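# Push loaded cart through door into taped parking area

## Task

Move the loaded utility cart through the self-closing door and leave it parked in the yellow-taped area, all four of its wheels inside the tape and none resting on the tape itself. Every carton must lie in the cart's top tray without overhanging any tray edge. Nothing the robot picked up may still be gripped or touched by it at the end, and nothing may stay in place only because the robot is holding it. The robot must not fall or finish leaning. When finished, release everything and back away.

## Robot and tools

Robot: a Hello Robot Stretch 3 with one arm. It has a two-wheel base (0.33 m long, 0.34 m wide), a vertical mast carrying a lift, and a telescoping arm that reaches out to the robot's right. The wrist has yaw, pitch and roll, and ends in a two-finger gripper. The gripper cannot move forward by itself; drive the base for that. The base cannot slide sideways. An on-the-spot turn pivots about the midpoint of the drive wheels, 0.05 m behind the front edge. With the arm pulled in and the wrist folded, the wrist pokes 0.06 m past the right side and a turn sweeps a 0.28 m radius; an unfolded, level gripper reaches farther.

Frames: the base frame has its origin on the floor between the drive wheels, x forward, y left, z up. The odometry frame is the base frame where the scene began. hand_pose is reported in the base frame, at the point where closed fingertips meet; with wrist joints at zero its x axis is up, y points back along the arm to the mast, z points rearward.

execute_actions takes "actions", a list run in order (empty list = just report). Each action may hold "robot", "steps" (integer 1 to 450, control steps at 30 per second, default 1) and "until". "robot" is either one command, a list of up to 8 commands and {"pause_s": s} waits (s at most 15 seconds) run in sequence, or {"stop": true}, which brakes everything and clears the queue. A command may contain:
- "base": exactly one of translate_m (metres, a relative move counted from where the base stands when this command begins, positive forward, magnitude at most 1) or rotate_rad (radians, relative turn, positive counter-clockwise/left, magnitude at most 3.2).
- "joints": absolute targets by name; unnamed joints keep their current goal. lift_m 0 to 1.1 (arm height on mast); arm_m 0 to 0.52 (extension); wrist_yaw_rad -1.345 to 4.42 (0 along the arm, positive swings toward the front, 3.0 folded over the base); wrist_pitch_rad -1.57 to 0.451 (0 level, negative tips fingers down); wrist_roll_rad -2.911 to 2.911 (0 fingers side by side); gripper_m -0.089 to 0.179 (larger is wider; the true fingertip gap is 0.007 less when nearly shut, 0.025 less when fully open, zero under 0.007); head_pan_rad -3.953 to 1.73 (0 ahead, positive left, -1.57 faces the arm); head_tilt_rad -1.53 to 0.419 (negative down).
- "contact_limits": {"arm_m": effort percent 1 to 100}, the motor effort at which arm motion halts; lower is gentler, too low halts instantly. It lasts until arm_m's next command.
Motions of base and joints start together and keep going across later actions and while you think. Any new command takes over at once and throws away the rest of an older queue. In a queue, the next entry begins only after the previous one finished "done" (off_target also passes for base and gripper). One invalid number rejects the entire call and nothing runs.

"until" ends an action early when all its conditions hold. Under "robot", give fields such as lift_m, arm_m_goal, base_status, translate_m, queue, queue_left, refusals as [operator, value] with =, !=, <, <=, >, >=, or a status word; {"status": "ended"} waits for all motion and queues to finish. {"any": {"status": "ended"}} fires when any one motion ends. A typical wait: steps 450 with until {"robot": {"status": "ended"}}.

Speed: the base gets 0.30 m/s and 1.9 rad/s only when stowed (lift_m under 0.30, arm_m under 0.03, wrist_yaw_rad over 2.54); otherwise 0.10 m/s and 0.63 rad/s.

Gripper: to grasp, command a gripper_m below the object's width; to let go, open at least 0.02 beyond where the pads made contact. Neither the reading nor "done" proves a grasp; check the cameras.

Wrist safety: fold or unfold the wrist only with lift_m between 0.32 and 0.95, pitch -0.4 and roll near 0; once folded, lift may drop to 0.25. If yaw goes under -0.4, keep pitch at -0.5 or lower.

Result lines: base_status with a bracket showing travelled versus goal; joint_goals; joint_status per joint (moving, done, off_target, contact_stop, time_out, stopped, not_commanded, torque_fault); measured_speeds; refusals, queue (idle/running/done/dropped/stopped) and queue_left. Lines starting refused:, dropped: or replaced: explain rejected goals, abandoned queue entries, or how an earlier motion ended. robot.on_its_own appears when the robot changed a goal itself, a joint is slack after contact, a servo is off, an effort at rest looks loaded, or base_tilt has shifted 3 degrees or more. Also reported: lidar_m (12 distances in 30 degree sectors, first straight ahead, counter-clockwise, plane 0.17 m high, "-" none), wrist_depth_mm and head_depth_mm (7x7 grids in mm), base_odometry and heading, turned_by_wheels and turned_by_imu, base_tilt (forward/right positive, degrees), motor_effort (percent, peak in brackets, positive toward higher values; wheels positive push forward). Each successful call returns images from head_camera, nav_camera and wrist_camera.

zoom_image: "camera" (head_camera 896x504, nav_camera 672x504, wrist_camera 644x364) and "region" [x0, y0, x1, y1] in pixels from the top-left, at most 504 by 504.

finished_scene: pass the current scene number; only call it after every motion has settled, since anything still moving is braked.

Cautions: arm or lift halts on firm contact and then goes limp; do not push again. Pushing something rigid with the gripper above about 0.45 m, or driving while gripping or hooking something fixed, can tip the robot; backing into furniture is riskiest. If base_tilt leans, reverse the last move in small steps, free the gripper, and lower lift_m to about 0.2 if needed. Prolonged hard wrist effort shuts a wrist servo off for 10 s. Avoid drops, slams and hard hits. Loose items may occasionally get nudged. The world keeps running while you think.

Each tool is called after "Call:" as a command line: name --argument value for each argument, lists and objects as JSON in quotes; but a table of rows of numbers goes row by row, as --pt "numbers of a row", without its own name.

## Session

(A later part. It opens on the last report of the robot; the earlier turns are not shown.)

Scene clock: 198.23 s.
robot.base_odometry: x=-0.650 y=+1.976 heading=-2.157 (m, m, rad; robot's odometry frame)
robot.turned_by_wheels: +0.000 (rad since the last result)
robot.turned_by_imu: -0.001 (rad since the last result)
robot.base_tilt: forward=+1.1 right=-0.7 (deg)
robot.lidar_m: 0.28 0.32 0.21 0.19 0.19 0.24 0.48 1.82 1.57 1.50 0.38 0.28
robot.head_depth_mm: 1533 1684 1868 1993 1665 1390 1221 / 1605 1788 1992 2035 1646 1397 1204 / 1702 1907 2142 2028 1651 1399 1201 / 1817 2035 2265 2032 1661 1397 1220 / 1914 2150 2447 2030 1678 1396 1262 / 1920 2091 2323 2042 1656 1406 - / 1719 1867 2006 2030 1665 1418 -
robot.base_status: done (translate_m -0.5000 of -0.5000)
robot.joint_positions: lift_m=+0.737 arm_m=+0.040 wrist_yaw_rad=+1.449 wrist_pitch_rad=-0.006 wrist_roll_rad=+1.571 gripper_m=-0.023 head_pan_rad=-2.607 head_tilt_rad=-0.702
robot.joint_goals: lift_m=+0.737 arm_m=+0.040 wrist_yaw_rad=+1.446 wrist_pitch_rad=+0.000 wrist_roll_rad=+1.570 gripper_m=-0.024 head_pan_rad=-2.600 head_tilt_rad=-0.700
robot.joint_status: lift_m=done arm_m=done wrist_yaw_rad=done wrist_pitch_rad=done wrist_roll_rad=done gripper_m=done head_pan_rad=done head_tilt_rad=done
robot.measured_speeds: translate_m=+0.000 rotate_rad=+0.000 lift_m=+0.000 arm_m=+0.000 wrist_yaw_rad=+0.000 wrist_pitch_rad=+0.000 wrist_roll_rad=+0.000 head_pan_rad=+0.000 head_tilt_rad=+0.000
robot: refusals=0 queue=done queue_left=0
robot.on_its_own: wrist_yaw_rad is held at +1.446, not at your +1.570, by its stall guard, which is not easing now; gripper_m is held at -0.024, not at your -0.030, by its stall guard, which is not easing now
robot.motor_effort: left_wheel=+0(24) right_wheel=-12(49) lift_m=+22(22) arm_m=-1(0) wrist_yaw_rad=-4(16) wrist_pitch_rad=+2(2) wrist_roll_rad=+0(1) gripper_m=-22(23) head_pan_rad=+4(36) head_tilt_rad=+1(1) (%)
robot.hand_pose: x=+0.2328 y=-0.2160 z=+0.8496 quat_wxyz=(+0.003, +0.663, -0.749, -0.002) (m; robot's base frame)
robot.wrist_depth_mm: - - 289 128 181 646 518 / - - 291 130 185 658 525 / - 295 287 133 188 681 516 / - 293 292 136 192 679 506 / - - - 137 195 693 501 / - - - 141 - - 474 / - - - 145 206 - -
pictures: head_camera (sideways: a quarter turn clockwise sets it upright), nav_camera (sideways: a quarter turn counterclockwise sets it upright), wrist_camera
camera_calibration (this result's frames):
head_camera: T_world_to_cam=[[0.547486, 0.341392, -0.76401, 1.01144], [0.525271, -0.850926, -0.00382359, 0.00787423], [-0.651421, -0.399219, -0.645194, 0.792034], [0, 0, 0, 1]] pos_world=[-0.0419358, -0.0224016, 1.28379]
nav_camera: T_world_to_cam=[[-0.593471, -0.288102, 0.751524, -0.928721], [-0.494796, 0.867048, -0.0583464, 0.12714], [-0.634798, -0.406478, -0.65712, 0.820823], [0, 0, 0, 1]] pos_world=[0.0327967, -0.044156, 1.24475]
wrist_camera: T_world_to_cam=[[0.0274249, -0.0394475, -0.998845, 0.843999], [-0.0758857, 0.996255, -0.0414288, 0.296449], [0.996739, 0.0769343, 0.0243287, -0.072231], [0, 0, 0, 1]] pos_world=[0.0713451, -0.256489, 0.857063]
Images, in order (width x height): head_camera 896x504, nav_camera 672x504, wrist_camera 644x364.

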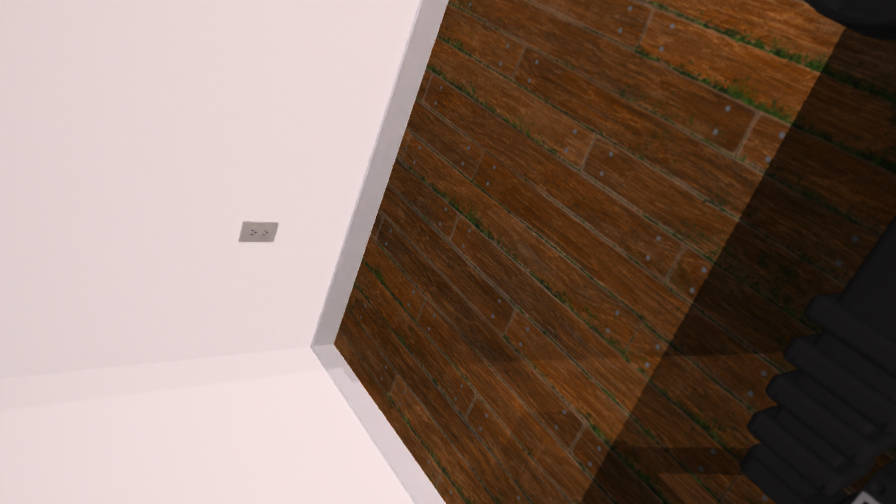

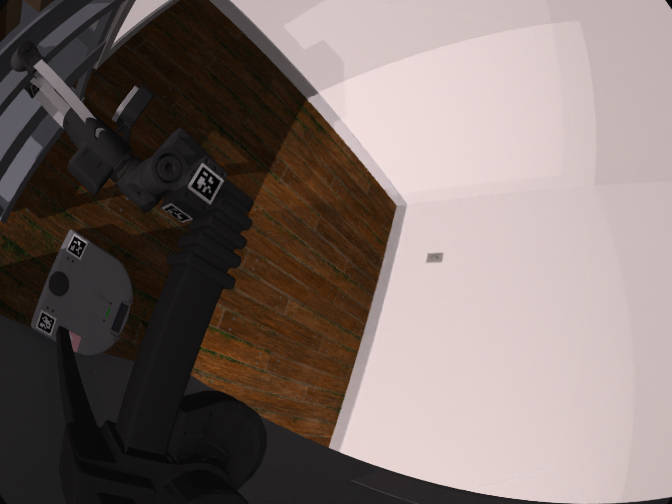

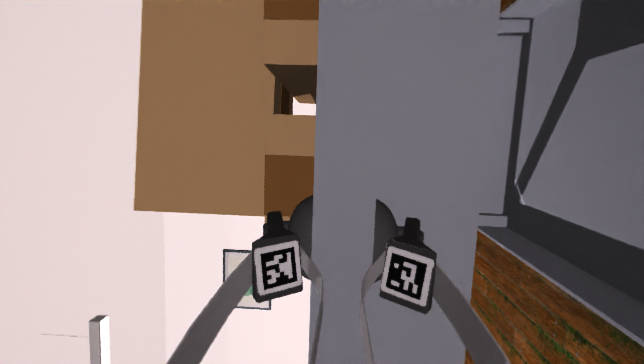

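Call:
execute_actions --actions '[{"robot":[{"joints":{"head_pan_rad":-0.3,"head_tilt_rad":-0.9},"base":{"translate_m":-0.4}}],"steps":450,"until":{"robot":{"status":"ended"}}}]'

Scene clock: 205.43 s.
robot.base_odometry: x=-0.429 y=+2.309 heading=-2.157 (m, m, rad; robot's odometry frame)
robot.turned_by_wheels: +0.000 (rad since the last result)
robot.turned_by_imu: -0.001 (rad since the last result)
robot.base_tilt: forward=+1.0 right=-0.5 (deg)
robot.lidar_m: 0.28 0.28 0.19 0.18 0.19 0.24 1.36 1.40 1.57 1.51 0.38 0.28
robot.head_depth_mm: 2449 462 472 565 495 1100 1147 / 2861 462 454 518 493 842 1130 / 3120 709 533 568 499 816 1113 / 3124 728 707 630 527 773 1116 / 3049 883 763 1000 1391 1280 1136 / 3015 2282 1986 1664 1434 1266 1143 / 2928 2434 1970 1675 1443 1095 845
robot.base_status: done (translate_m -0.4000 of -0.4000)
robot.joint_positions: lift_m=+0.737 arm_m=+0.040 wrist_yaw_rad=+1.428 wrist_pitch_rad=-0.006 wrist_roll_rad=+1.571 gripper_m=-0.023 head_pan_rad=-0.307 head_tilt_rad=-0.891
robot.joint_goals: lift_m=+0.737 arm_m=+0.040 wrist_yaw_rad=+1.446 wrist_pitch_rad=+0.000 wrist_roll_rad=+1.570 gripper_m=-0.024 head_pan_rad=-0.300 head_tilt_rad=-0.900
robot.joint_status: lift_m=done arm_m=done wrist_yaw_rad=done wrist_pitch_rad=done wrist_roll_rad=done gripper_m=done head_pan_rad=done head_tilt_rad=done
robot.measured_speeds: translate_m=+0.000 rotate_rad=+0.000 lift_m=+0.000 arm_m=+0.000 wrist_yaw_rad=+0.000 wrist_pitch_rad=+0.000 wrist_roll_rad=+0.000 head_pan_rad=+0.000 head_tilt_rad=+0.000
robot: refusals=0 queue=done queue_left=0
robot.on_its_own: wrist_yaw_rad is held at +1.446, not at your +1.570, by its stall guard, which is not easing now; gripper_m is held at -0.024, not at your -0.030, by its stall guard, which is not easing now; wrist_yaw_rad is at rest, and its effort (+13) is outside its rest range (-12 to +12)
robot.motor_effort: left_wheel=-1(3) right_wheel=-7(28) lift_m=+22(22) arm_m=-1(0) wrist_yaw_rad=+13(13) wrist_pitch_rad=+2(2) wrist_roll_rad=+0(0) gripper_m=-22(21) head_pan_rad=+3(42) head_tilt_rad=-3(17) (%)
robot.hand_pose: x=+0.2321 y=-0.2214 z=+0.8496 quat_wxyz=(+0.003, +0.655, -0.756, -0.002) (m; robot's base frame)
robot.wrist_depth_mm: - - 298 130 185 649 532 / - - 294 132 186 709 520 / - - 293 134 190 695 513 / - 296 292 136 193 681 510 / - - - 138 197 691 508 / - - - 140 203 - 475 / - - - 143 204 - -
pictures: head_camera (sideways: a quarter turn clockwise sets it upright), nav_camera (sideways: a quarter turn counterclockwise sets it upright), wrist_camera
camera_calibration (this result's frames):
head_camera: T_world_to_cam=[[-0.745187, 0.220268, -0.629427, 0.84394], [0.283669, 0.958922, -0.000265485, 0.00471524], [0.603513, -0.178747, -0.777059, 0.955879], [0, 0, 0, 1]] pos_world=[0.0506701, -0.0195538, 1.27398]
nav_camera: T_world_to_cam=[[0.733682, -0.289297, 0.614832, -0.758689], [-0.32654, -0.94362, -0.0543396, 0.120883], [0.595888, -0.160899, -0.786784, 0.981947], [0, 0, 0, 1]] pos_world=[0.0109798, 0.052576, 1.24562]
wrist_camera: T_world_to_cam=[[0.0265791, -0.0400238, -0.998845, 0.843874], [-0.0546745, 0.997644, -0.0414306, 0.297162], [0.99815, 0.0557126, 0.0243282, -0.0761266], [0, 0, 0, 1]] pos_world=[0.0698036, -0.258445, 0.857063]
Images, in order (width x height): head_camera 896x504, nav_camera 672x504, wrist_camera 644x364.

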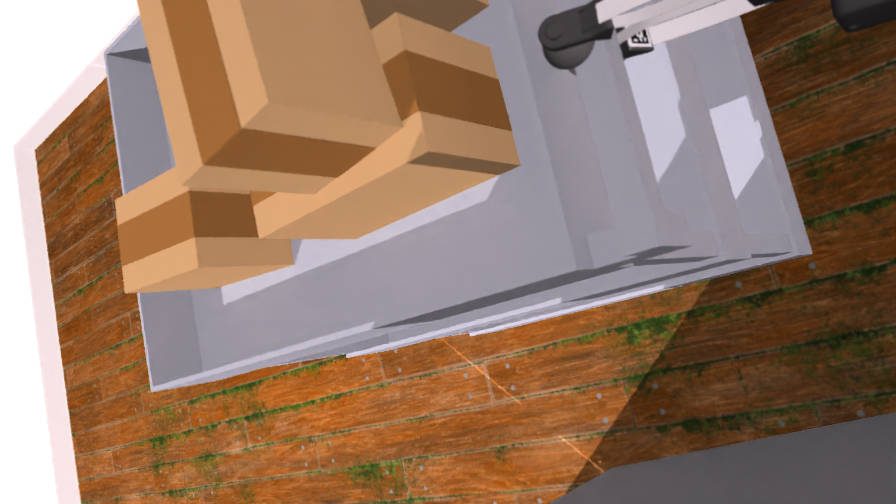

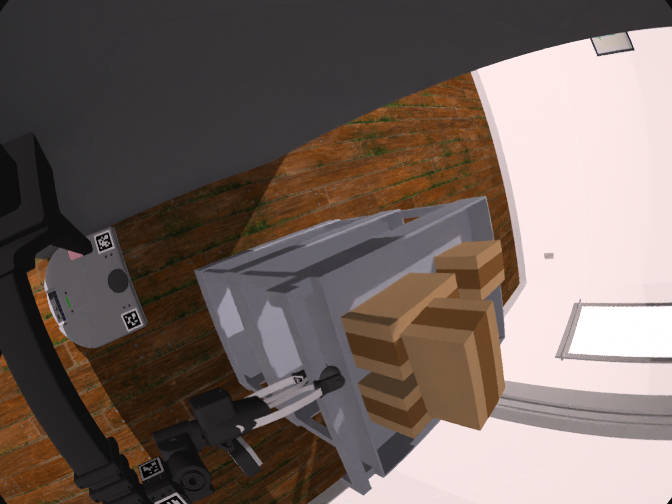

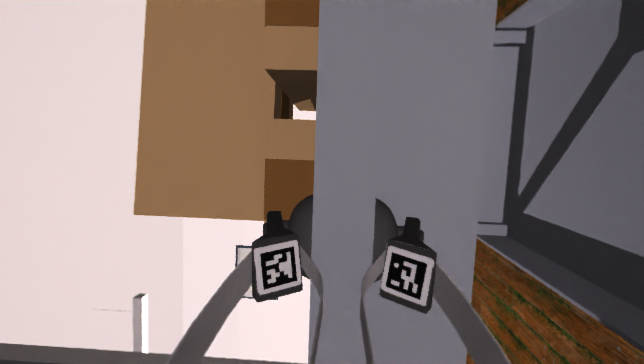

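Call:
execute_actions --actions '[{"robot":[{"joints":{"head_pan_rad":1.0,"head_tilt_rad":-0.8,"wrist_yaw_rad":1.5},"base":{"translate_m":-0.5}}],"steps":450,"until":{"robot":{"status":"ended"}}}]'

Scene clock: 214.57 s.
robot.base_odometry: x=-0.152 y=+2.725 heading=-2.157 (m, m, rad; robot's odometry frame)
robot.turned_by_wheels: +0.000 (rad since the last result)
robot.turned_by_imu: -0.002 (rad since the last result)
robot.base_tilt: forward=+1.1 right=-0.6 (deg)
robot.lidar_m: 0.28 1.30 1.79 2.26 1.23 0.89 0.86 0.89 1.22 1.51 0.38 0.28
robot.head_depth_mm: 1454 1589 1771 1791 1524 1313 1151 / 1627 1823 2026 1806 1520 1309 1154 / 1831 2080 2153 1796 1525 1312 1160 / 2129 2442 2225 1813 1525 1315 1169 / 2246 2536 2217 1826 1530 1315 1160 / 2153 2391 2244 1820 1523 1319 1161 / 2020 2257 2245 1823 1531 1327 1160
robot.base_status: done (translate_m -0.5000 of -0.5000)
robot.joint_positions: lift_m=+0.737 arm_m=+0.040 wrist_yaw_rad=+1.446 wrist_pitch_rad=-0.006 wrist_roll_rad=+1.571 gripper_m=-0.023 head_pan_rad=+0.993 head_tilt_rad=-0.803
robot.joint_goals: lift_m=+0.737 arm_m=+0.040 wrist_yaw_rad=+1.447 wrist_pitch_rad=+0.000 wrist_roll_rad=+1.570 gripper_m=-0.024 head_pan_rad=+1.000 head_tilt_rad=-0.800
robot.joint_status: lift_m=done arm_m=done wrist_yaw_rad=done wrist_pitch_rad=done wrist_roll_rad=done gripper_m=done head_pan_rad=done head_tilt_rad=done
robot.measured_speeds: translate_m=+0.000 rotate_rad=+0.000 lift_m=+0.000 arm_m=+0.000 wrist_yaw_rad=+0.000 wrist_pitch_rad=+0.000 wrist_roll_rad=+0.000 head_pan_rad=+0.000 head_tilt_rad=+0.000
robot: refusals=0 queue=done queue_left=0
robot.on_its_own: wrist_yaw_rad is held at +1.447, not at your +1.500, by its stall guard, which is not easing now; gripper_m is held at -0.024, not at your -0.030, by its stall guard, which is not easing now
robot.motor_effort: left_wheel=+0(7) right_wheel=-5(25) lift_m=+22(22) arm_m=-1(2) wrist_yaw_rad=+1(35) wrist_pitch_rad=+2(3) wrist_roll_rad=+0(1) gripper_m=-22(22) head_pan_rad=+3(42) head_tilt_rad=+1(11) (%)
robot.hand_pose: x=+0.2327 y=-0.2169 z=+0.8496 quat_wxyz=(+0.002, +0.662, -0.750, -0.002) (m; robot's base frame)
robot.wrist_depth_mm: - - 289 127 181 651 523 / - - 291 130 185 654 519 / - 294 290 133 188 694 512 / - 296 290 135 193 674 508 / - - - 138 197 675 509 / 809 878 951 141 - - 475 / 391 416 433 146 206 523 482
pictures: head_camera (sideways: a quarter turn clockwise sets it upright), nav_camera (sideways: a quarter turn counterclockwise sets it upright), wrist_camera
camera_calibration (this result's frames):
head_camera: T_world_to_cam=[[-0.379901, -0.61024, -0.695185, 0.927398], [-0.847944, 0.530083, -0.00193117, 0.0137868], [0.369684, 0.588744, -0.718828, 0.88158], [0, 0, 0, 1]] pos_world=[0.0381038, 0.0396013, 1.27844]
nav_camera: T_world_to_cam=[[0.44401, 0.581718, 0.681512, -0.843807], [0.824437, -0.563131, -0.0564557, 0.116624], [0.350939, 0.586931, -0.729626, 0.909114], [0, 0, 0, 1]] pos_world=[-0.0405335, 0.0229451, 1.24496]
wrist_camera: T_world_to_cam=[[0.0274446, -0.039185, -0.998855, 0.844053], [-0.0727117, 0.996506, -0.0410907, 0.29635], [0.996975, 0.0737562, 0.0244995, -0.0729562], [0, 0, 0, 1]] pos_world=[0.071119, -0.25686, 0.857051]
Images, in order (width x height): head_camera 896x504, nav_camera 672x504, wrist_camera 644x364.

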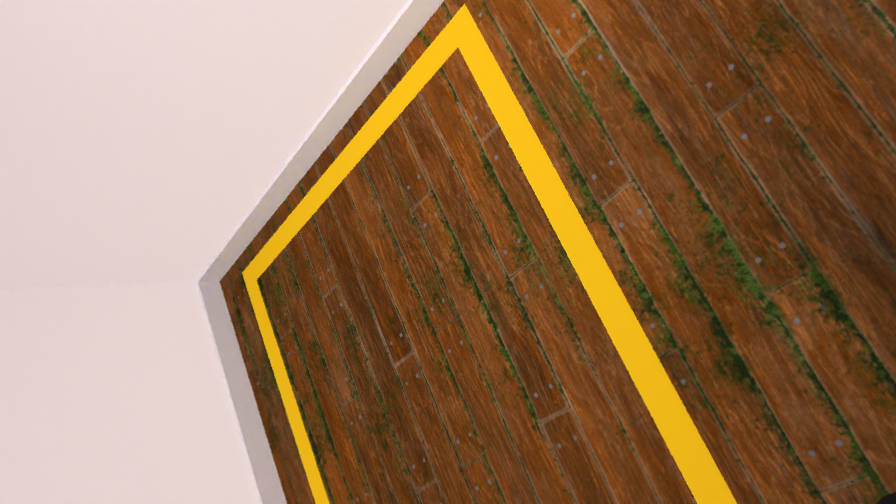

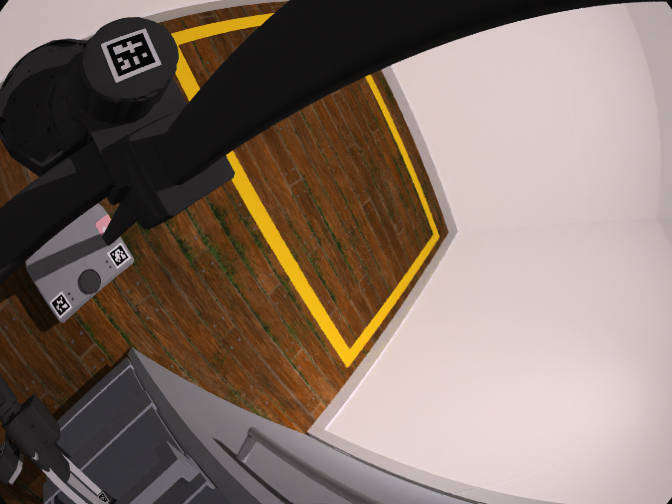

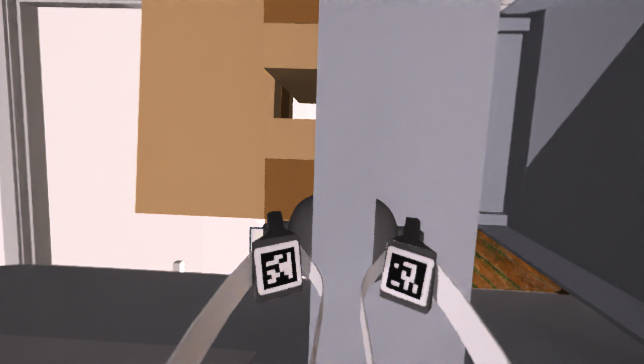

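Call:
execute_actions --actions '[{"robot":[{"joints":{"head_pan_rad":0.0,"head_tilt_rad":-0.7},"base":{"translate_m":-0.47}},{"base":{"rotate_rad":-0.3}},{"pause_s":1}],"steps":450,"until":{"robot":{"status":"ended"}}}]'

Scene clock: 244.00 s.
robot.base_odometry: x=+0.108 y=+3.117 heading=-2.457 (m, m, rad; robot's odometry frame)
robot.turned_by_wheels: -0.300 (rad since the last result)
robot.turned_by_imu: -0.300 (rad since the last result)
robot.base_tilt: forward=+1.1 right=-0.5 (deg)
robot.lidar_m: 0.23 0.93 1.96 2.26 0.86 0.47 0.40 0.40 0.45 0.75 0.42 0.24
robot.head_depth_mm: 1666 1923 949 441 453 496 420 / 1631 1854 917 566 539 518 415 / 3864 3262 754 721 629 519 492 / - 3678 903 768 663 878 1085 / 3909 3268 861 966 1165 1367 1202 / 670 777 891 1186 1522 1393 1196 / 752 979 1248 1713 1674 1397 1199
robot.base_status: done (rotate_rad -0.2999 of -0.3000)
robot.joint_positions: lift_m=+0.737 arm_m=+0.040 wrist_yaw_rad=+1.435 wrist_pitch_rad=-0.007 wrist_roll_rad=+1.571 gripper_m=-0.023 head_pan_rad=+0.007 head_tilt_rad=-0.705
robot.joint_goals: lift_m=+0.737 arm_m=+0.040 wrist_yaw_rad=+1.442 wrist_pitch_rad=+0.000 wrist_roll_rad=+1.570 gripper_m=-0.024 head_pan_rad=+0.000 head_tilt_rad=-0.700
robot.joint_status: lift_m=done arm_m=done wrist_yaw_rad=done wrist_pitch_rad=done wrist_roll_rad=done gripper_m=done head_pan_rad=done head_tilt_rad=done
robot.measured_speeds: translate_m=+0.000 rotate_rad=+0.000 lift_m=+0.000 arm_m=+0.000 wrist_yaw_rad=+0.000 wrist_pitch_rad=+0.000 wrist_roll_rad=+0.000 head_pan_rad=+0.000 head_tilt_rad=+0.000
robot: refusals=0 queue=done queue_left=0
robot.on_its_own: wrist_yaw_rad is held at +1.442, not at your +1.500, by its stall guard, which is not easing now; gripper_m is held at -0.024, not at your -0.030, by its stall guard, which is not easing now
robot.motor_effort: left_wheel=+2(8) right_wheel=-1(30) lift_m=+22(22) arm_m=+2(1) wrist_yaw_rad=+5(39) wrist_pitch_rad=+2(2) wrist_roll_rad=+0(1) gripper_m=-22(21) head_pan_rad=-4(43) head_tilt_rad=+2(12) (%)
robot.hand_pose: x=+0.2323 y=-0.2195 z=+0.8494 quat_wxyz=(+0.003, +0.657, -0.753, -0.003) (m; robot's base frame)
robot.wrist_depth_mm: - - - 292 221 - 466 / - - 343 155 215 - 516 / - - 325 151 210 718 514 / - - 309 146 204 736 506 / - 301 295 141 200 734 506 / - - - 138 - 724 500 / - 903 785 134 188 668 491
pictures: head_camera (sideways: a quarter turn clockwise sets it upright), nav_camera (sideways: a quarter turn counterclockwise sets it upright), wrist_camera
camera_calibration (this result's frames):
head_camera: T_world_to_cam=[[-0.647095, -0.0195031, -0.76216, 1.01631], [-0.0256885, 0.999663, -0.00377032, 0.0111657], [0.761977, 0.017139, -0.647378, 0.786254], [0, 0, 0, 1]] pos_world=[0.0588313, -0.00481633, 1.28364]
nav_camera: T_world_to_cam=[[0.659979, -0.0496898, 0.749639, -0.93391], [-0.00893779, -0.998259, -0.0583008, 0.124117], [0.751231, 0.0317772, -0.659274, 0.81517], [0, 0, 0, 1]] pos_world=[0.00508843, 0.051591, 1.24475]
wrist_camera: T_world_to_cam=[[0.0261917, -0.039381, -0.998881, 0.844024], [-0.0614495, 0.997271, -0.0409288, 0.296291], [0.997766, 0.0624527, 0.0237003, -0.0743504], [0, 0, 0, 1]] pos_world=[0.0702849, -0.2576, 0.856969]
Images, in order (width x height): head_camera 896x504, nav_camera 672x504, wrist_camera 644x364.

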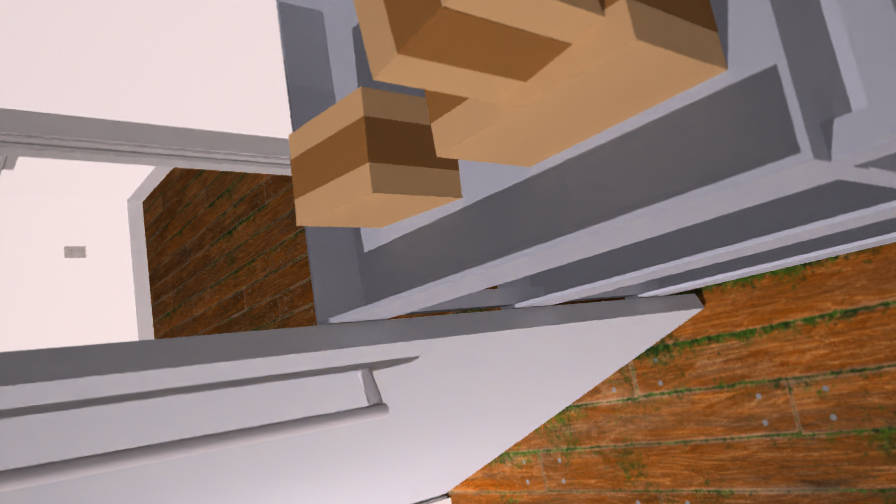

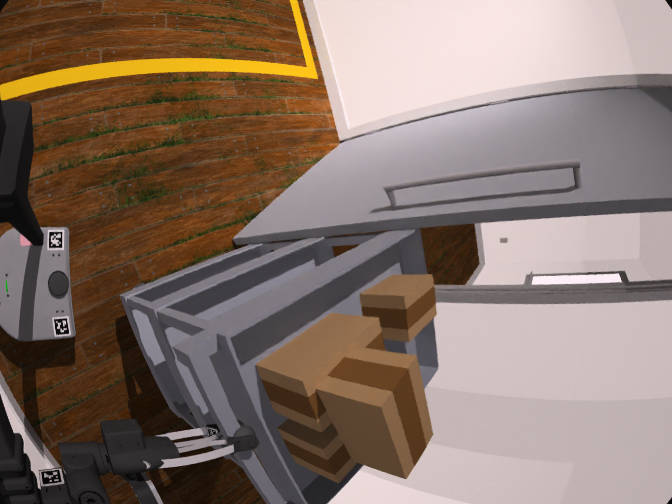

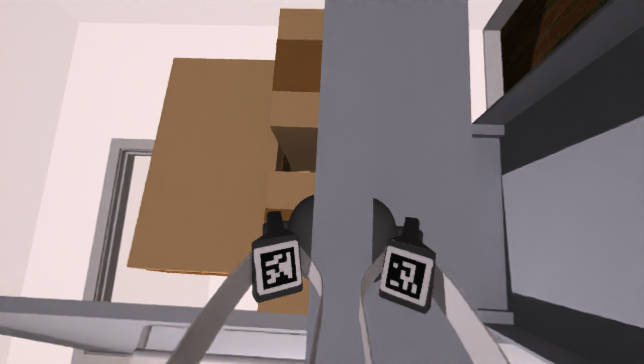

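Call:
execute_actions --actions '[{"robot":[{"joints":{"arm_m":0.2,"wrist_yaw_rad":1.75,"head_pan_rad":-0.3,"head_tilt_rad":-0.9}},{"base":{"rotate_rad":-0.9},"joints":{"wrist_yaw_rad":2.4}},{"base":{"translate_m":-0.3},"joints":{"wrist_yaw_rad":2.0}}],"steps":450,"until":{"robot":{"status":"ended"}}}]'

Scene clock: 256.93 s.
robot.base_odometry: x=+0.108 y=+3.117 heading=-2.457 (m, m, rad; robot's odometry frame)
robot.turned_by_wheels: +0.000 (rad since the last result)
robot.turned_by_imu: -0.001 (rad since the last result)
robot.base_tilt: forward=+1.0 right=-0.6 (deg)
robot.lidar_m: 0.32 1.19 1.96 2.26 0.85 0.47 0.40 0.40 0.45 0.74 0.36 0.24
robot.head_depth_mm: 1773 463 441 529 564 1129 1136 / 1992 465 443 497 542 456 1119 / 1968 883 498 563 544 635 1080 / 1849 880 593 616 565 842 1117 / 1761 692 700 643 932 1232 1132 / 2827 792 747 1009 1371 1281 1139 / 796 827 816 1425 1447 1272 1141
robot.base_status: done (rotate_rad -0.2999 of -0.3000)
robot.joint_positions: lift_m=+0.737 arm_m=+0.200 wrist_yaw_rad=+1.804 wrist_pitch_rad=-0.007 wrist_roll_rad=+1.571 gripper_m=-0.023 head_pan_rad=-0.293 head_tilt_rad=-0.889
robot.joint_goals: lift_m=+0.737 arm_m=+0.200 wrist_yaw_rad=+1.803 wrist_pitch_rad=+0.000 wrist_roll_rad=+1.570 gripper_m=-0.024 head_pan_rad=-0.300 head_tilt_rad=-0.900
robot.joint_status: lift_m=done arm_m=done wrist_yaw_rad=off_target wrist_pitch_rad=done wrist_roll_rad=done gripper_m=done head_pan_rad=done head_tilt_rad=done
robot.measured_speeds: translate_m=+0.000 rotate_rad=+0.000 lift_m=+0.000 arm_m=+0.000 wrist_yaw_rad=+0.000 wrist_pitch_rad=+0.000 wrist_roll_rad=+0.000 head_pan_rad=+0.000 head_tilt_rad=+0.000
robot: refusals=0 queue=dropped queue_left=0
robot.on_its_own: wrist_yaw_rad is held at +1.803, not at your +1.750, by its stall guard, which is not easing now; gripper_m is held at -0.024, not at your -0.030, by its stall guard, which is not easing now
robot.motor_effort: left_wheel=+1(5) right_wheel=-2(16) lift_m=+22(22) arm_m=+2(5) wrist_yaw_rad=-1(57) wrist_pitch_rad=+2(2) wrist_roll_rad=-1(1) gripper_m=-21(21) head_pan_rad=-3(27) head_tilt_rad=-3(16) (%)
robot.hand_pose: x=+0.2278 y=-0.2855 z=+0.8494 quat_wxyz=(+0.003, +0.785, -0.620, -0.002) (m; robot's base frame)
robot.wrist_depth_mm: - - 298 131 186 632 516 / - - 296 133 189 693 517 / - - 293 134 191 687 506 / - 298 291 136 194 689 513 / - - - 138 195 709 503 / - - - 139 - - 472 / - - - 142 201 - -
pictures: head_camera (sideways: a quarter turn clockwise sets it upright), nav_camera (sideways: a quarter turn counterclockwise sets it upright), wrist_camera
dropped: robot: command 0 of its queue: wrist_yaw_rad: off_target
camera_calibration (this result's frames):
head_camera: T_world_to_cam=[[-0.747133, 0.209805, -0.630694, 0.845602], [0.270588, 0.962695, -0.000296461, 0.00483537], [0.607103, -0.17088, -0.776032, 0.954521], [0, 0, 0, 1]] pos_world=[0.0509757, -0.0189583, 1.27406]
nav_camera: T_world_to_cam=[[0.736592, -0.278991, 0.616114, -0.760378], [-0.313578, -0.948004, -0.0543827, 0.120861], [0.599251, -0.153142, -0.785777, 0.980617], [0, 0, 0, 1]] pos_world=[0.0103514, 0.0526111, 1.2456]
wrist_camera: T_world_to_cam=[[0.0386086, -0.0272936, -0.998882, 0.842159], [-0.416946, 0.908009, -0.0409263, 0.417393], [0.908111, 0.41806, 0.023677, 0.0563163], [0, 0, 0, 1]] pos_world=[0.0903743, -0.379554, 0.856967]
Images, in order (width x height): head_camera 896x504, nav_camera 672x504, wrist_camera 644x364.

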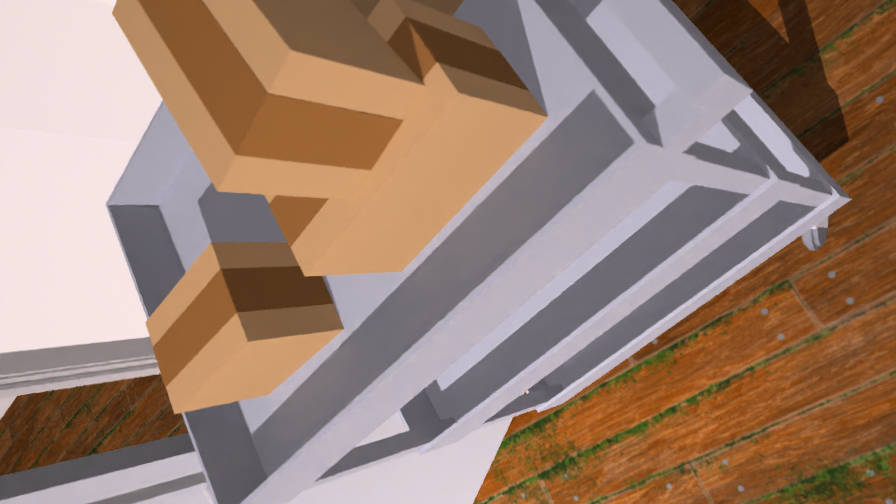

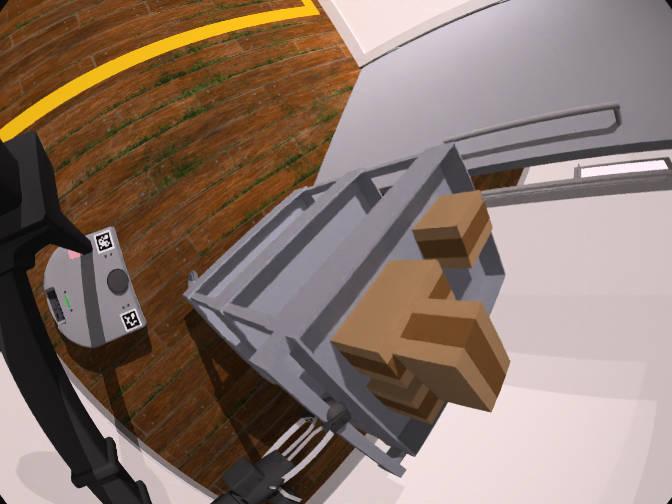

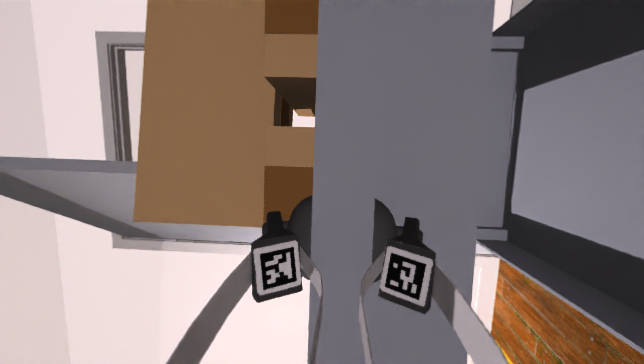

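Call:
execute_actions --actions '[{"robot":[{"base":{"rotate_rad":0.7}}],"steps":450,"until":{"robot":{"status":"ended"}}}]'

Scene clock: 261.13 s.
robot.base_odometry: x=+0.108 y=+3.117 heading=-1.758 (m, m, rad; robot's odometry frame)
robot.turned_by_wheels: +0.700 (rad since the last result)
robot.turned_by_imu: +0.690 (rad since the last result)
robot.base_tilt: forward=+0.9 right=-0.4 (deg)
robot.lidar_m: 1.75 2.18 2.26 0.66 0.43 0.40 0.40 0.49 1.02 0.53 0.39 0.38
robot.head_depth_mm: 1538 899 741 627 539 840 1113 / 1563 1763 1862 626 669 1010 1119 / 1574 1830 1965 1661 1451 1212 1137 / 1594 1851 1967 1673 1437 1271 1147 / 1608 1879 1981 1672 1452 1280 1139 / 1627 1909 1975 1674 1442 1281 1133 / 1644 1907 1992 1676 1445 1288 1141
robot.base_status: done (rotate_rad +0.6996 of +0.7000)
robot.joint_positions: lift_m=+0.737 arm_m=+0.200 wrist_yaw_rad=+1.783 wrist_pitch_rad=-0.008 wrist_roll_rad=+1.571 gripper_m=-0.022 head_pan_rad=-0.293 head_tilt_rad=-0.889
robot.joint_goals: lift_m=+0.737 arm_m=+0.200 wrist_yaw_rad=+1.803 wrist_pitch_rad=+0.000 wrist_roll_rad=+1.570 gripper_m=-0.021 head_pan_rad=-0.300 head_tilt_rad=-0.900
robot.joint_status: lift_m=done arm_m=done wrist_yaw_rad=off_target wrist_pitch_rad=done wrist_roll_rad=done gripper_m=done head_pan_rad=done head_tilt_rad=done
robot.measured_speeds: translate_m=+0.000 rotate_rad=+0.000 lift_m=+0.000 arm_m=+0.000 wrist_yaw_rad=+0.000 wrist_pitch_rad=+0.000 wrist_roll_rad=+0.000 head_pan_rad=+0.000 head_tilt_rad=+0.000
robot: refusals=0 queue=done queue_left=0
robot.on_its_own: wrist_yaw_rad is held at +1.803, not at your +1.750, by its stall guard, which is not easing now; gripper_m is held at -0.021, not at your -0.030, by its stall guard, which is still easing; wrist_yaw_rad is at rest, and its effort (+15) is outside its rest range (-12 to +12)
robot.motor_effort: left_wheel=-4(13) right_wheel=+11(48) lift_m=+22(22) arm_m=+0(2) wrist_yaw_rad=+15(16) wrist_pitch_rad=+3(4) wrist_roll_rad=+0(1) gripper_m=-3(23) head_pan_rad=-3(4) head_tilt_rad=-4(4) (%)
robot.hand_pose: x=+0.2289 y=-0.2910 z=+0.8492 quat_wxyz=(+0.003, +0.778, -0.628, -0.003) (m; robot's base frame)
robot.wrist_depth_mm: - 219 207 51 50 111 449 / - 248 239 59 59 127 436 / - - - 70 141 156 - / - - - 87 178 - - / - - - 109 223 281 278 / - - - 165 265 - - / - - - - - - -
pictures: head_camera (sideways: a quarter turn clockwise sets it upright), nav_camera (sideways: a quarter turn counterclockwise sets it upright), wrist_camera
camera_calibration (this result's frames):
head_camera: T_world_to_cam=[[-0.747146, 0.209823, -0.630672, 0.845575], [0.270604, 0.962691, -0.000295945, 0.0048346], [0.60708, -0.170884, -0.776049, 0.954544], [0, 0, 0, 1]] pos_world=[0.0509746, -0.0189589, 1.27405]
nav_camera: T_world_to_cam=[[0.736603, -0.279009, 0.616093, -0.76035], [-0.313595, -0.947998, -0.054382, 0.12086], [0.599228, -0.153146, -0.785794, 0.980639], [0, 0, 0, 1]] pos_world=[0.0103509, 0.0526114, 1.2456]
wrist_camera: T_world_to_cam=[[0.0374378, -0.0282094, -0.998901, 0.841828], [-0.398075, 0.916445, -0.0408003, 0.420838], [0.916589, 0.399165, 0.0230802, 0.0506136], [0, 0, 0, 1]] pos_world=[0.0896173, -0.382131, 0.856905]
Images, in order (width x height): head_camera 896x504, nav_camera 672x504, wrist_camera 644x364.

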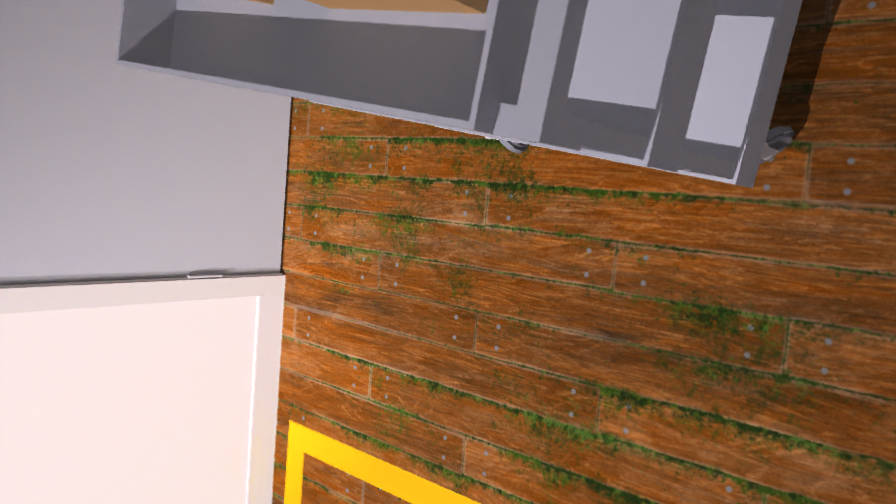

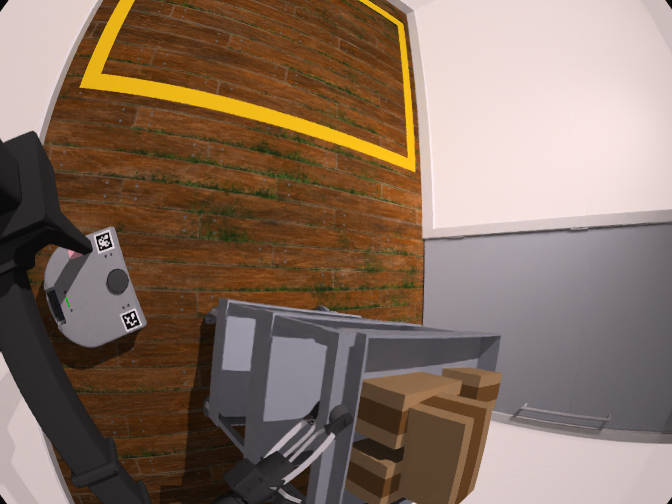

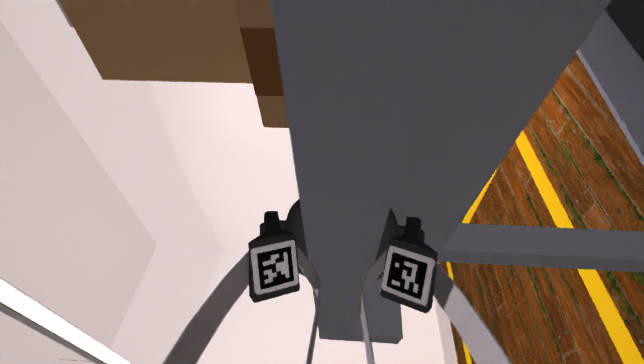

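Call:
execute_actions --actions '[{"robot":[{"joints":{"gripper_m":0.1}},{"base":{"translate_m":-0.08},"joints":{"lift_m":0.8}},{"joints":{"arm_m":0,"wrist_roll_rad":0,"wrist_pitch_rad":-0.4,"wrist_yaw_rad":3.0},"base":{"rotate_rad":0.5}},{"joints":{"lift_m":0.28},"base":{"rotate_rad":0.67}},{"base":{"translate_m":-1.0}},{"base":{"rotate_rad":-1.571}},{"base":{"translate_m":0.6}},{"base":{"rotate_rad":1.571},"joints":{"lift_m":0.34,"head_pan_rad":0,"head_tilt_rad":-0.9}}],"steps":450,"until":{"robot":{"status":"ended"}}},{"steps":300,"until":{"robot":{"status":"ended"}}}]'

Scene clock: 305.83 s.
robot.base_odometry: x=-1.042 y=+3.251 heading=-0.879 (m, m, rad; robot's odometry frame)
robot.turned_by_wheels: +0.878 (rad since the last result)
robot.turned_by_imu: +0.879 (rad since the last result)
robot.base_tilt: forward=+2.0 right=+0.3 (deg)
robot.lidar_m: 0.50 0.50 1.06 0.89 0.89 0.59 0.49 0.49 0.55 0.91 1.24 0.55
robot.head_depth_mm: 1997 1974 718 957 1408 1265 1128 / 2371 827 741 1007 1111 1276 1134 / 2859 768 745 1022 1207 1247 1132 / 2971 830 744 1001 967 1227 1137 / 2997 857 702 1007 966 1231 1131 / 2902 632 671 980 947 1190 1135 / 608 595 659 939 927 1258 1140
robot.base_status: moving (rotate_rad +1.2793 of +1.5710)
robot.joint_positions: lift_m=+0.340 arm_m=+0.003 wrist_yaw_rad=+2.998 wrist_pitch_rad=-0.414 wrist_roll_rad=+0.004 gripper_m=+0.100 head_pan_rad=-0.007 head_tilt_rad=-0.890
robot.joint_goals: lift_m=+0.340 arm_m=+0.000 wrist_yaw_rad=+3.000 wrist_pitch_rad=-0.400 wrist_roll_rad=+0.000 gripper_m=+0.100 head_pan_rad=+0.000 head_tilt_rad=-0.900
robot.joint_status: lift_m=done arm_m=done wrist_yaw_rad=done wrist_pitch_rad=done wrist_roll_rad=done gripper_m=done head_pan_rad=done head_tilt_rad=done
robot.measured_speeds: translate_m=+0.000 rotate_rad=+0.634 lift_m=+0.000 arm_m=+0.000 wrist_yaw_rad=+0.000 wrist_pitch_rad=+0.000 wrist_roll_rad=+0.000 head_pan_rad=+0.000 head_tilt_rad=+0.000
robot: refusals=0 queue=running queue_left=0
robot.motor_effort: left_wheel=-2(8) right_wheel=+6(14) lift_m=+25(26) arm_m=-2(3) wrist_yaw_rad=+2(16) wrist_pitch_rad=+4(8) wrist_roll_rad=-2(2) gripper_m=+1(87) head_pan_rad=+4(31) head_tilt_rad=-4(2) (%)
robot.hand_pose: x=+0.0110 y=+0.0744 z=+0.3532 quat_wxyz=(+0.195, +0.702, +0.095, +0.679) (m; robot's base frame)
robot.wrist_depth_mm: 709 753 850 955 - - - / 750 801 951 - - - - / 798 880 - - - - - / 849 811 821 817 821 818 774 / 667 683 - 682 664 693 542 / 572 573 - 570 575 - 547 / 505 - - - 495 494 489
pictures: head_camera (sideways: a quarter turn clockwise sets it upright), nav_camera (sideways: a quarter turn counterclockwise sets it upright), wrist_camera
camera_calibration (this result's frames):
head_camera: T_world_to_cam=[[-0.776576, -0.00947061, -0.629952, 0.844816], [-0.0119687, 0.999928, -0.000278322, 0.00653536], [0.62991, 0.00732357, -0.776634, 0.955165], [0, 0, 0, 1]] pos_world=[0.0544745, -0.00552918, 1.27401]
nav_camera: T_world_to_cam=[[0.785966, -0.0598794, 0.615364, -0.759701], [-0.0334717, -0.99796, -0.0543575, 0.119119], [0.617363, 0.0221259, -0.786367, 0.981274], [0, 0, 0, 1]] pos_world=[-0.00471608, 0.0516741, 1.24561]
wrist_camera: T_world_to_cam=[[0.995326, -0.0955958, 0.013727, 0.00159934], [-0.0438062, -0.573561, -0.817991, 0.360489], [0.0860698, 0.813566, -0.575068, 0.30553], [0, 0, 0, 1]] pos_world=[-0.0120971, -0.0416536, 0.470555]
Images, in order (width x height): head_camera 896x504, nav_camera 672x504, wrist_camera 644x364.

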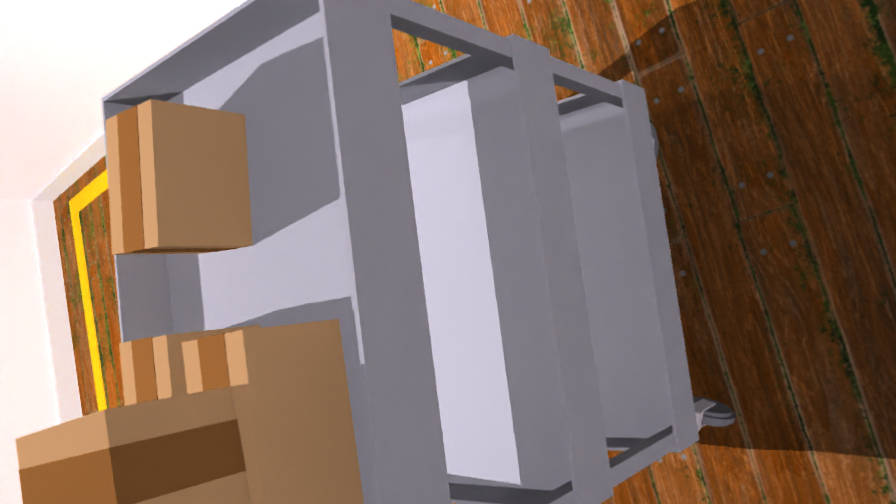

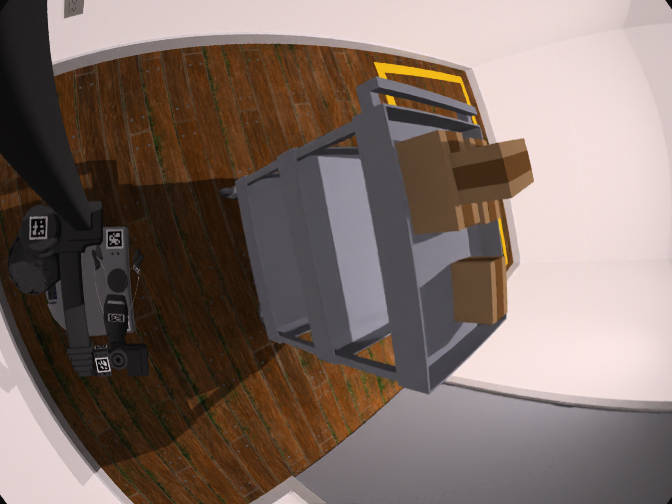

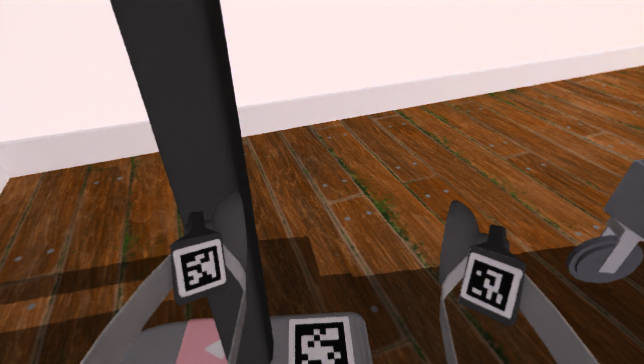

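Call:
execute_actions --actions '[{"robot":[{"joints":{"wrist_yaw_rad":1.57,"gripper_m":0.17}},{"joints":{"lift_m":0.13,"wrist_pitch_rad":-0.25}}],"steps":300,"until":{"robot":{"status":"ended"}}}]'

Scene clock: 312.50 s.
robot.base_odometry: x=-1.042 y=+3.251 heading=-0.588 (m, m, rad; robot's odometry frame)
robot.turned_by_wheels: +0.292 (rad since the last result)
robot.turned_by_imu: +0.291 (rad since the last result)
robot.base_tilt: forward=+1.1 right=-0.5 (deg)
robot.lidar_m: 0.50 0.54 0.93 0.89 0.72 0.51 0.49 0.50 0.68 1.24 1.28 0.51
robot.head_depth_mm: 2916 753 740 983 945 1207 1131 / 2938 879 739 983 942 1212 1135 / 2921 644 671 1004 960 1223 1134 / 600 629 678 1004 965 1222 1135 / 2874 654 687 1006 1076 1238 1142 / 2921 835 698 943 1414 1275 1145 / 2784 2442 664 1677 1444 1274 1141
robot.base_status: done (rotate_rad +1.5709 of +1.5710)
robot.joint_positions: lift_m=+0.130 arm_m=+0.003 wrist_yaw_rad=+1.573 wrist_pitch_rad=-0.273 wrist_roll_rad=+0.003 gripper_m=+0.170 head_pan_rad=-0.007 head_tilt_rad=-0.890
robot.joint_goals: lift_m=+0.130 arm_m=+0.000 wrist_yaw_rad=+1.570 wrist_pitch_rad=-0.250 wrist_roll_rad=+0.000 gripper_m=+0.170 head_pan_rad=+0.000 head_tilt_rad=-0.900
robot.joint_status: lift_m=done arm_m=done wrist_yaw_rad=done wrist_pitch_rad=done wrist_roll_rad=done gripper_m=done head_pan_rad=done head_tilt_rad=done
robot.measured_speeds: translate_m=+0.000 rotate_rad=+0.000 lift_m=+0.000 arm_m=+0.000 wrist_yaw_rad=+0.000 wrist_pitch_rad=+0.000 wrist_roll_rad=+0.000 head_pan_rad=+0.000 head_tilt_rad=+0.000
robot: refusals=0 queue=done queue_left=0
robot.motor_effort: left_wheel=-3(3) right_wheel=+4(6) lift_m=+13(25) arm_m=-2(2) wrist_yaw_rad=-2(2) wrist_pitch_rad=+7(6) wrist_roll_rad=-2(1) gripper_m=+0(93) head_pan_rad=+4(4) head_tilt_rad=-3(4) (%)
robot.hand_pose: x=+0.2188 y=-0.1476 z=+0.1767 quat_wxyz=(+0.563, +0.565, -0.427, +0.427) (m; robot's base frame)
robot.wrist_depth_mm: - - - - - - - / - 444 420 398 378 363 348 / 826 491 716 429 398 380 370 / 591 533 592 603 599 464 610 / 457 481 458 465 462 463 484 / 387 361 382 377 383 378 - / 314 318 319 319 319 322 313
pictures: head_camera (sideways: a quarter turn clockwise sets it upright), nav_camera (sideways: a quarter turn counterclockwise sets it upright), wrist_camera
camera_calibration (this result's frames):
head_camera: T_world_to_cam=[[-0.776575, -0.00960183, -0.629952, 0.844816], [-0.0121377, 0.999926, -0.000278319, 0.00653638], [0.629908, 0.00743001, -0.776634, 0.955165], [0, 0, 0, 1]] pos_world=[0.0544755, -0.005521, 1.27401]
nav_camera: T_world_to_cam=[[0.785976, -0.0597465, 0.615363, -0.759701], [-0.0333031, -0.997966, -0.0543575, 0.119118], [0.617359, 0.0222302, -0.786367, 0.981274], [0, 0, 0, 1]] pos_world=[-0.00472482, 0.0516722, 1.24561]
wrist_camera: T_world_to_cam=[[0.0489363, -0.998571, 0.02146, -0.151604], [-0.453612, -0.0413617, -0.890239, 0.278863], [0.889855, 0.0338305, -0.454988, 0.0545514], [0, 0, 0, 1]] pos_world=[0.0853716, -0.141699, 0.276328]
Images, in order (width x height): head_camera 896x504, nav_camera 672x504, wrist_camera 644x364.

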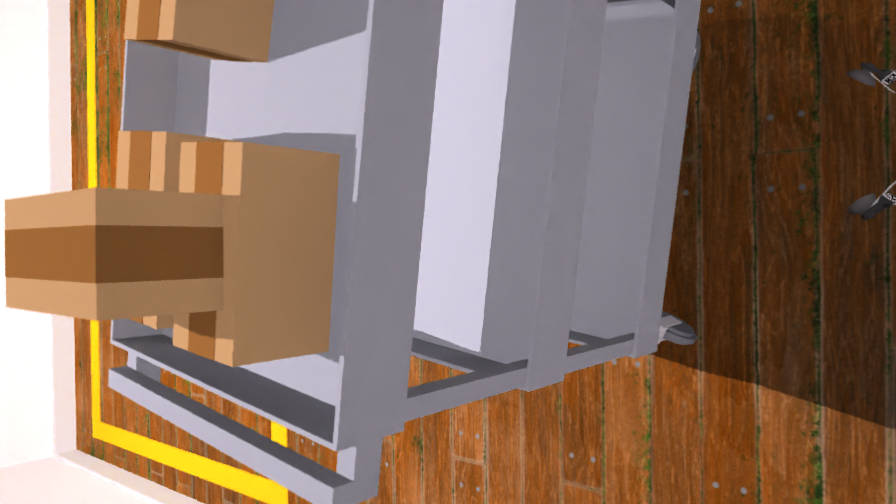

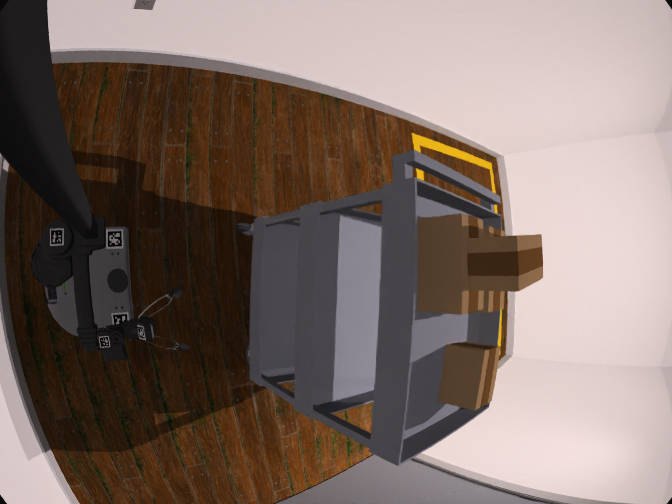

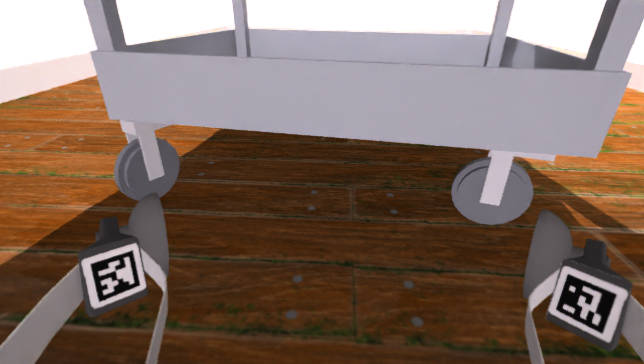

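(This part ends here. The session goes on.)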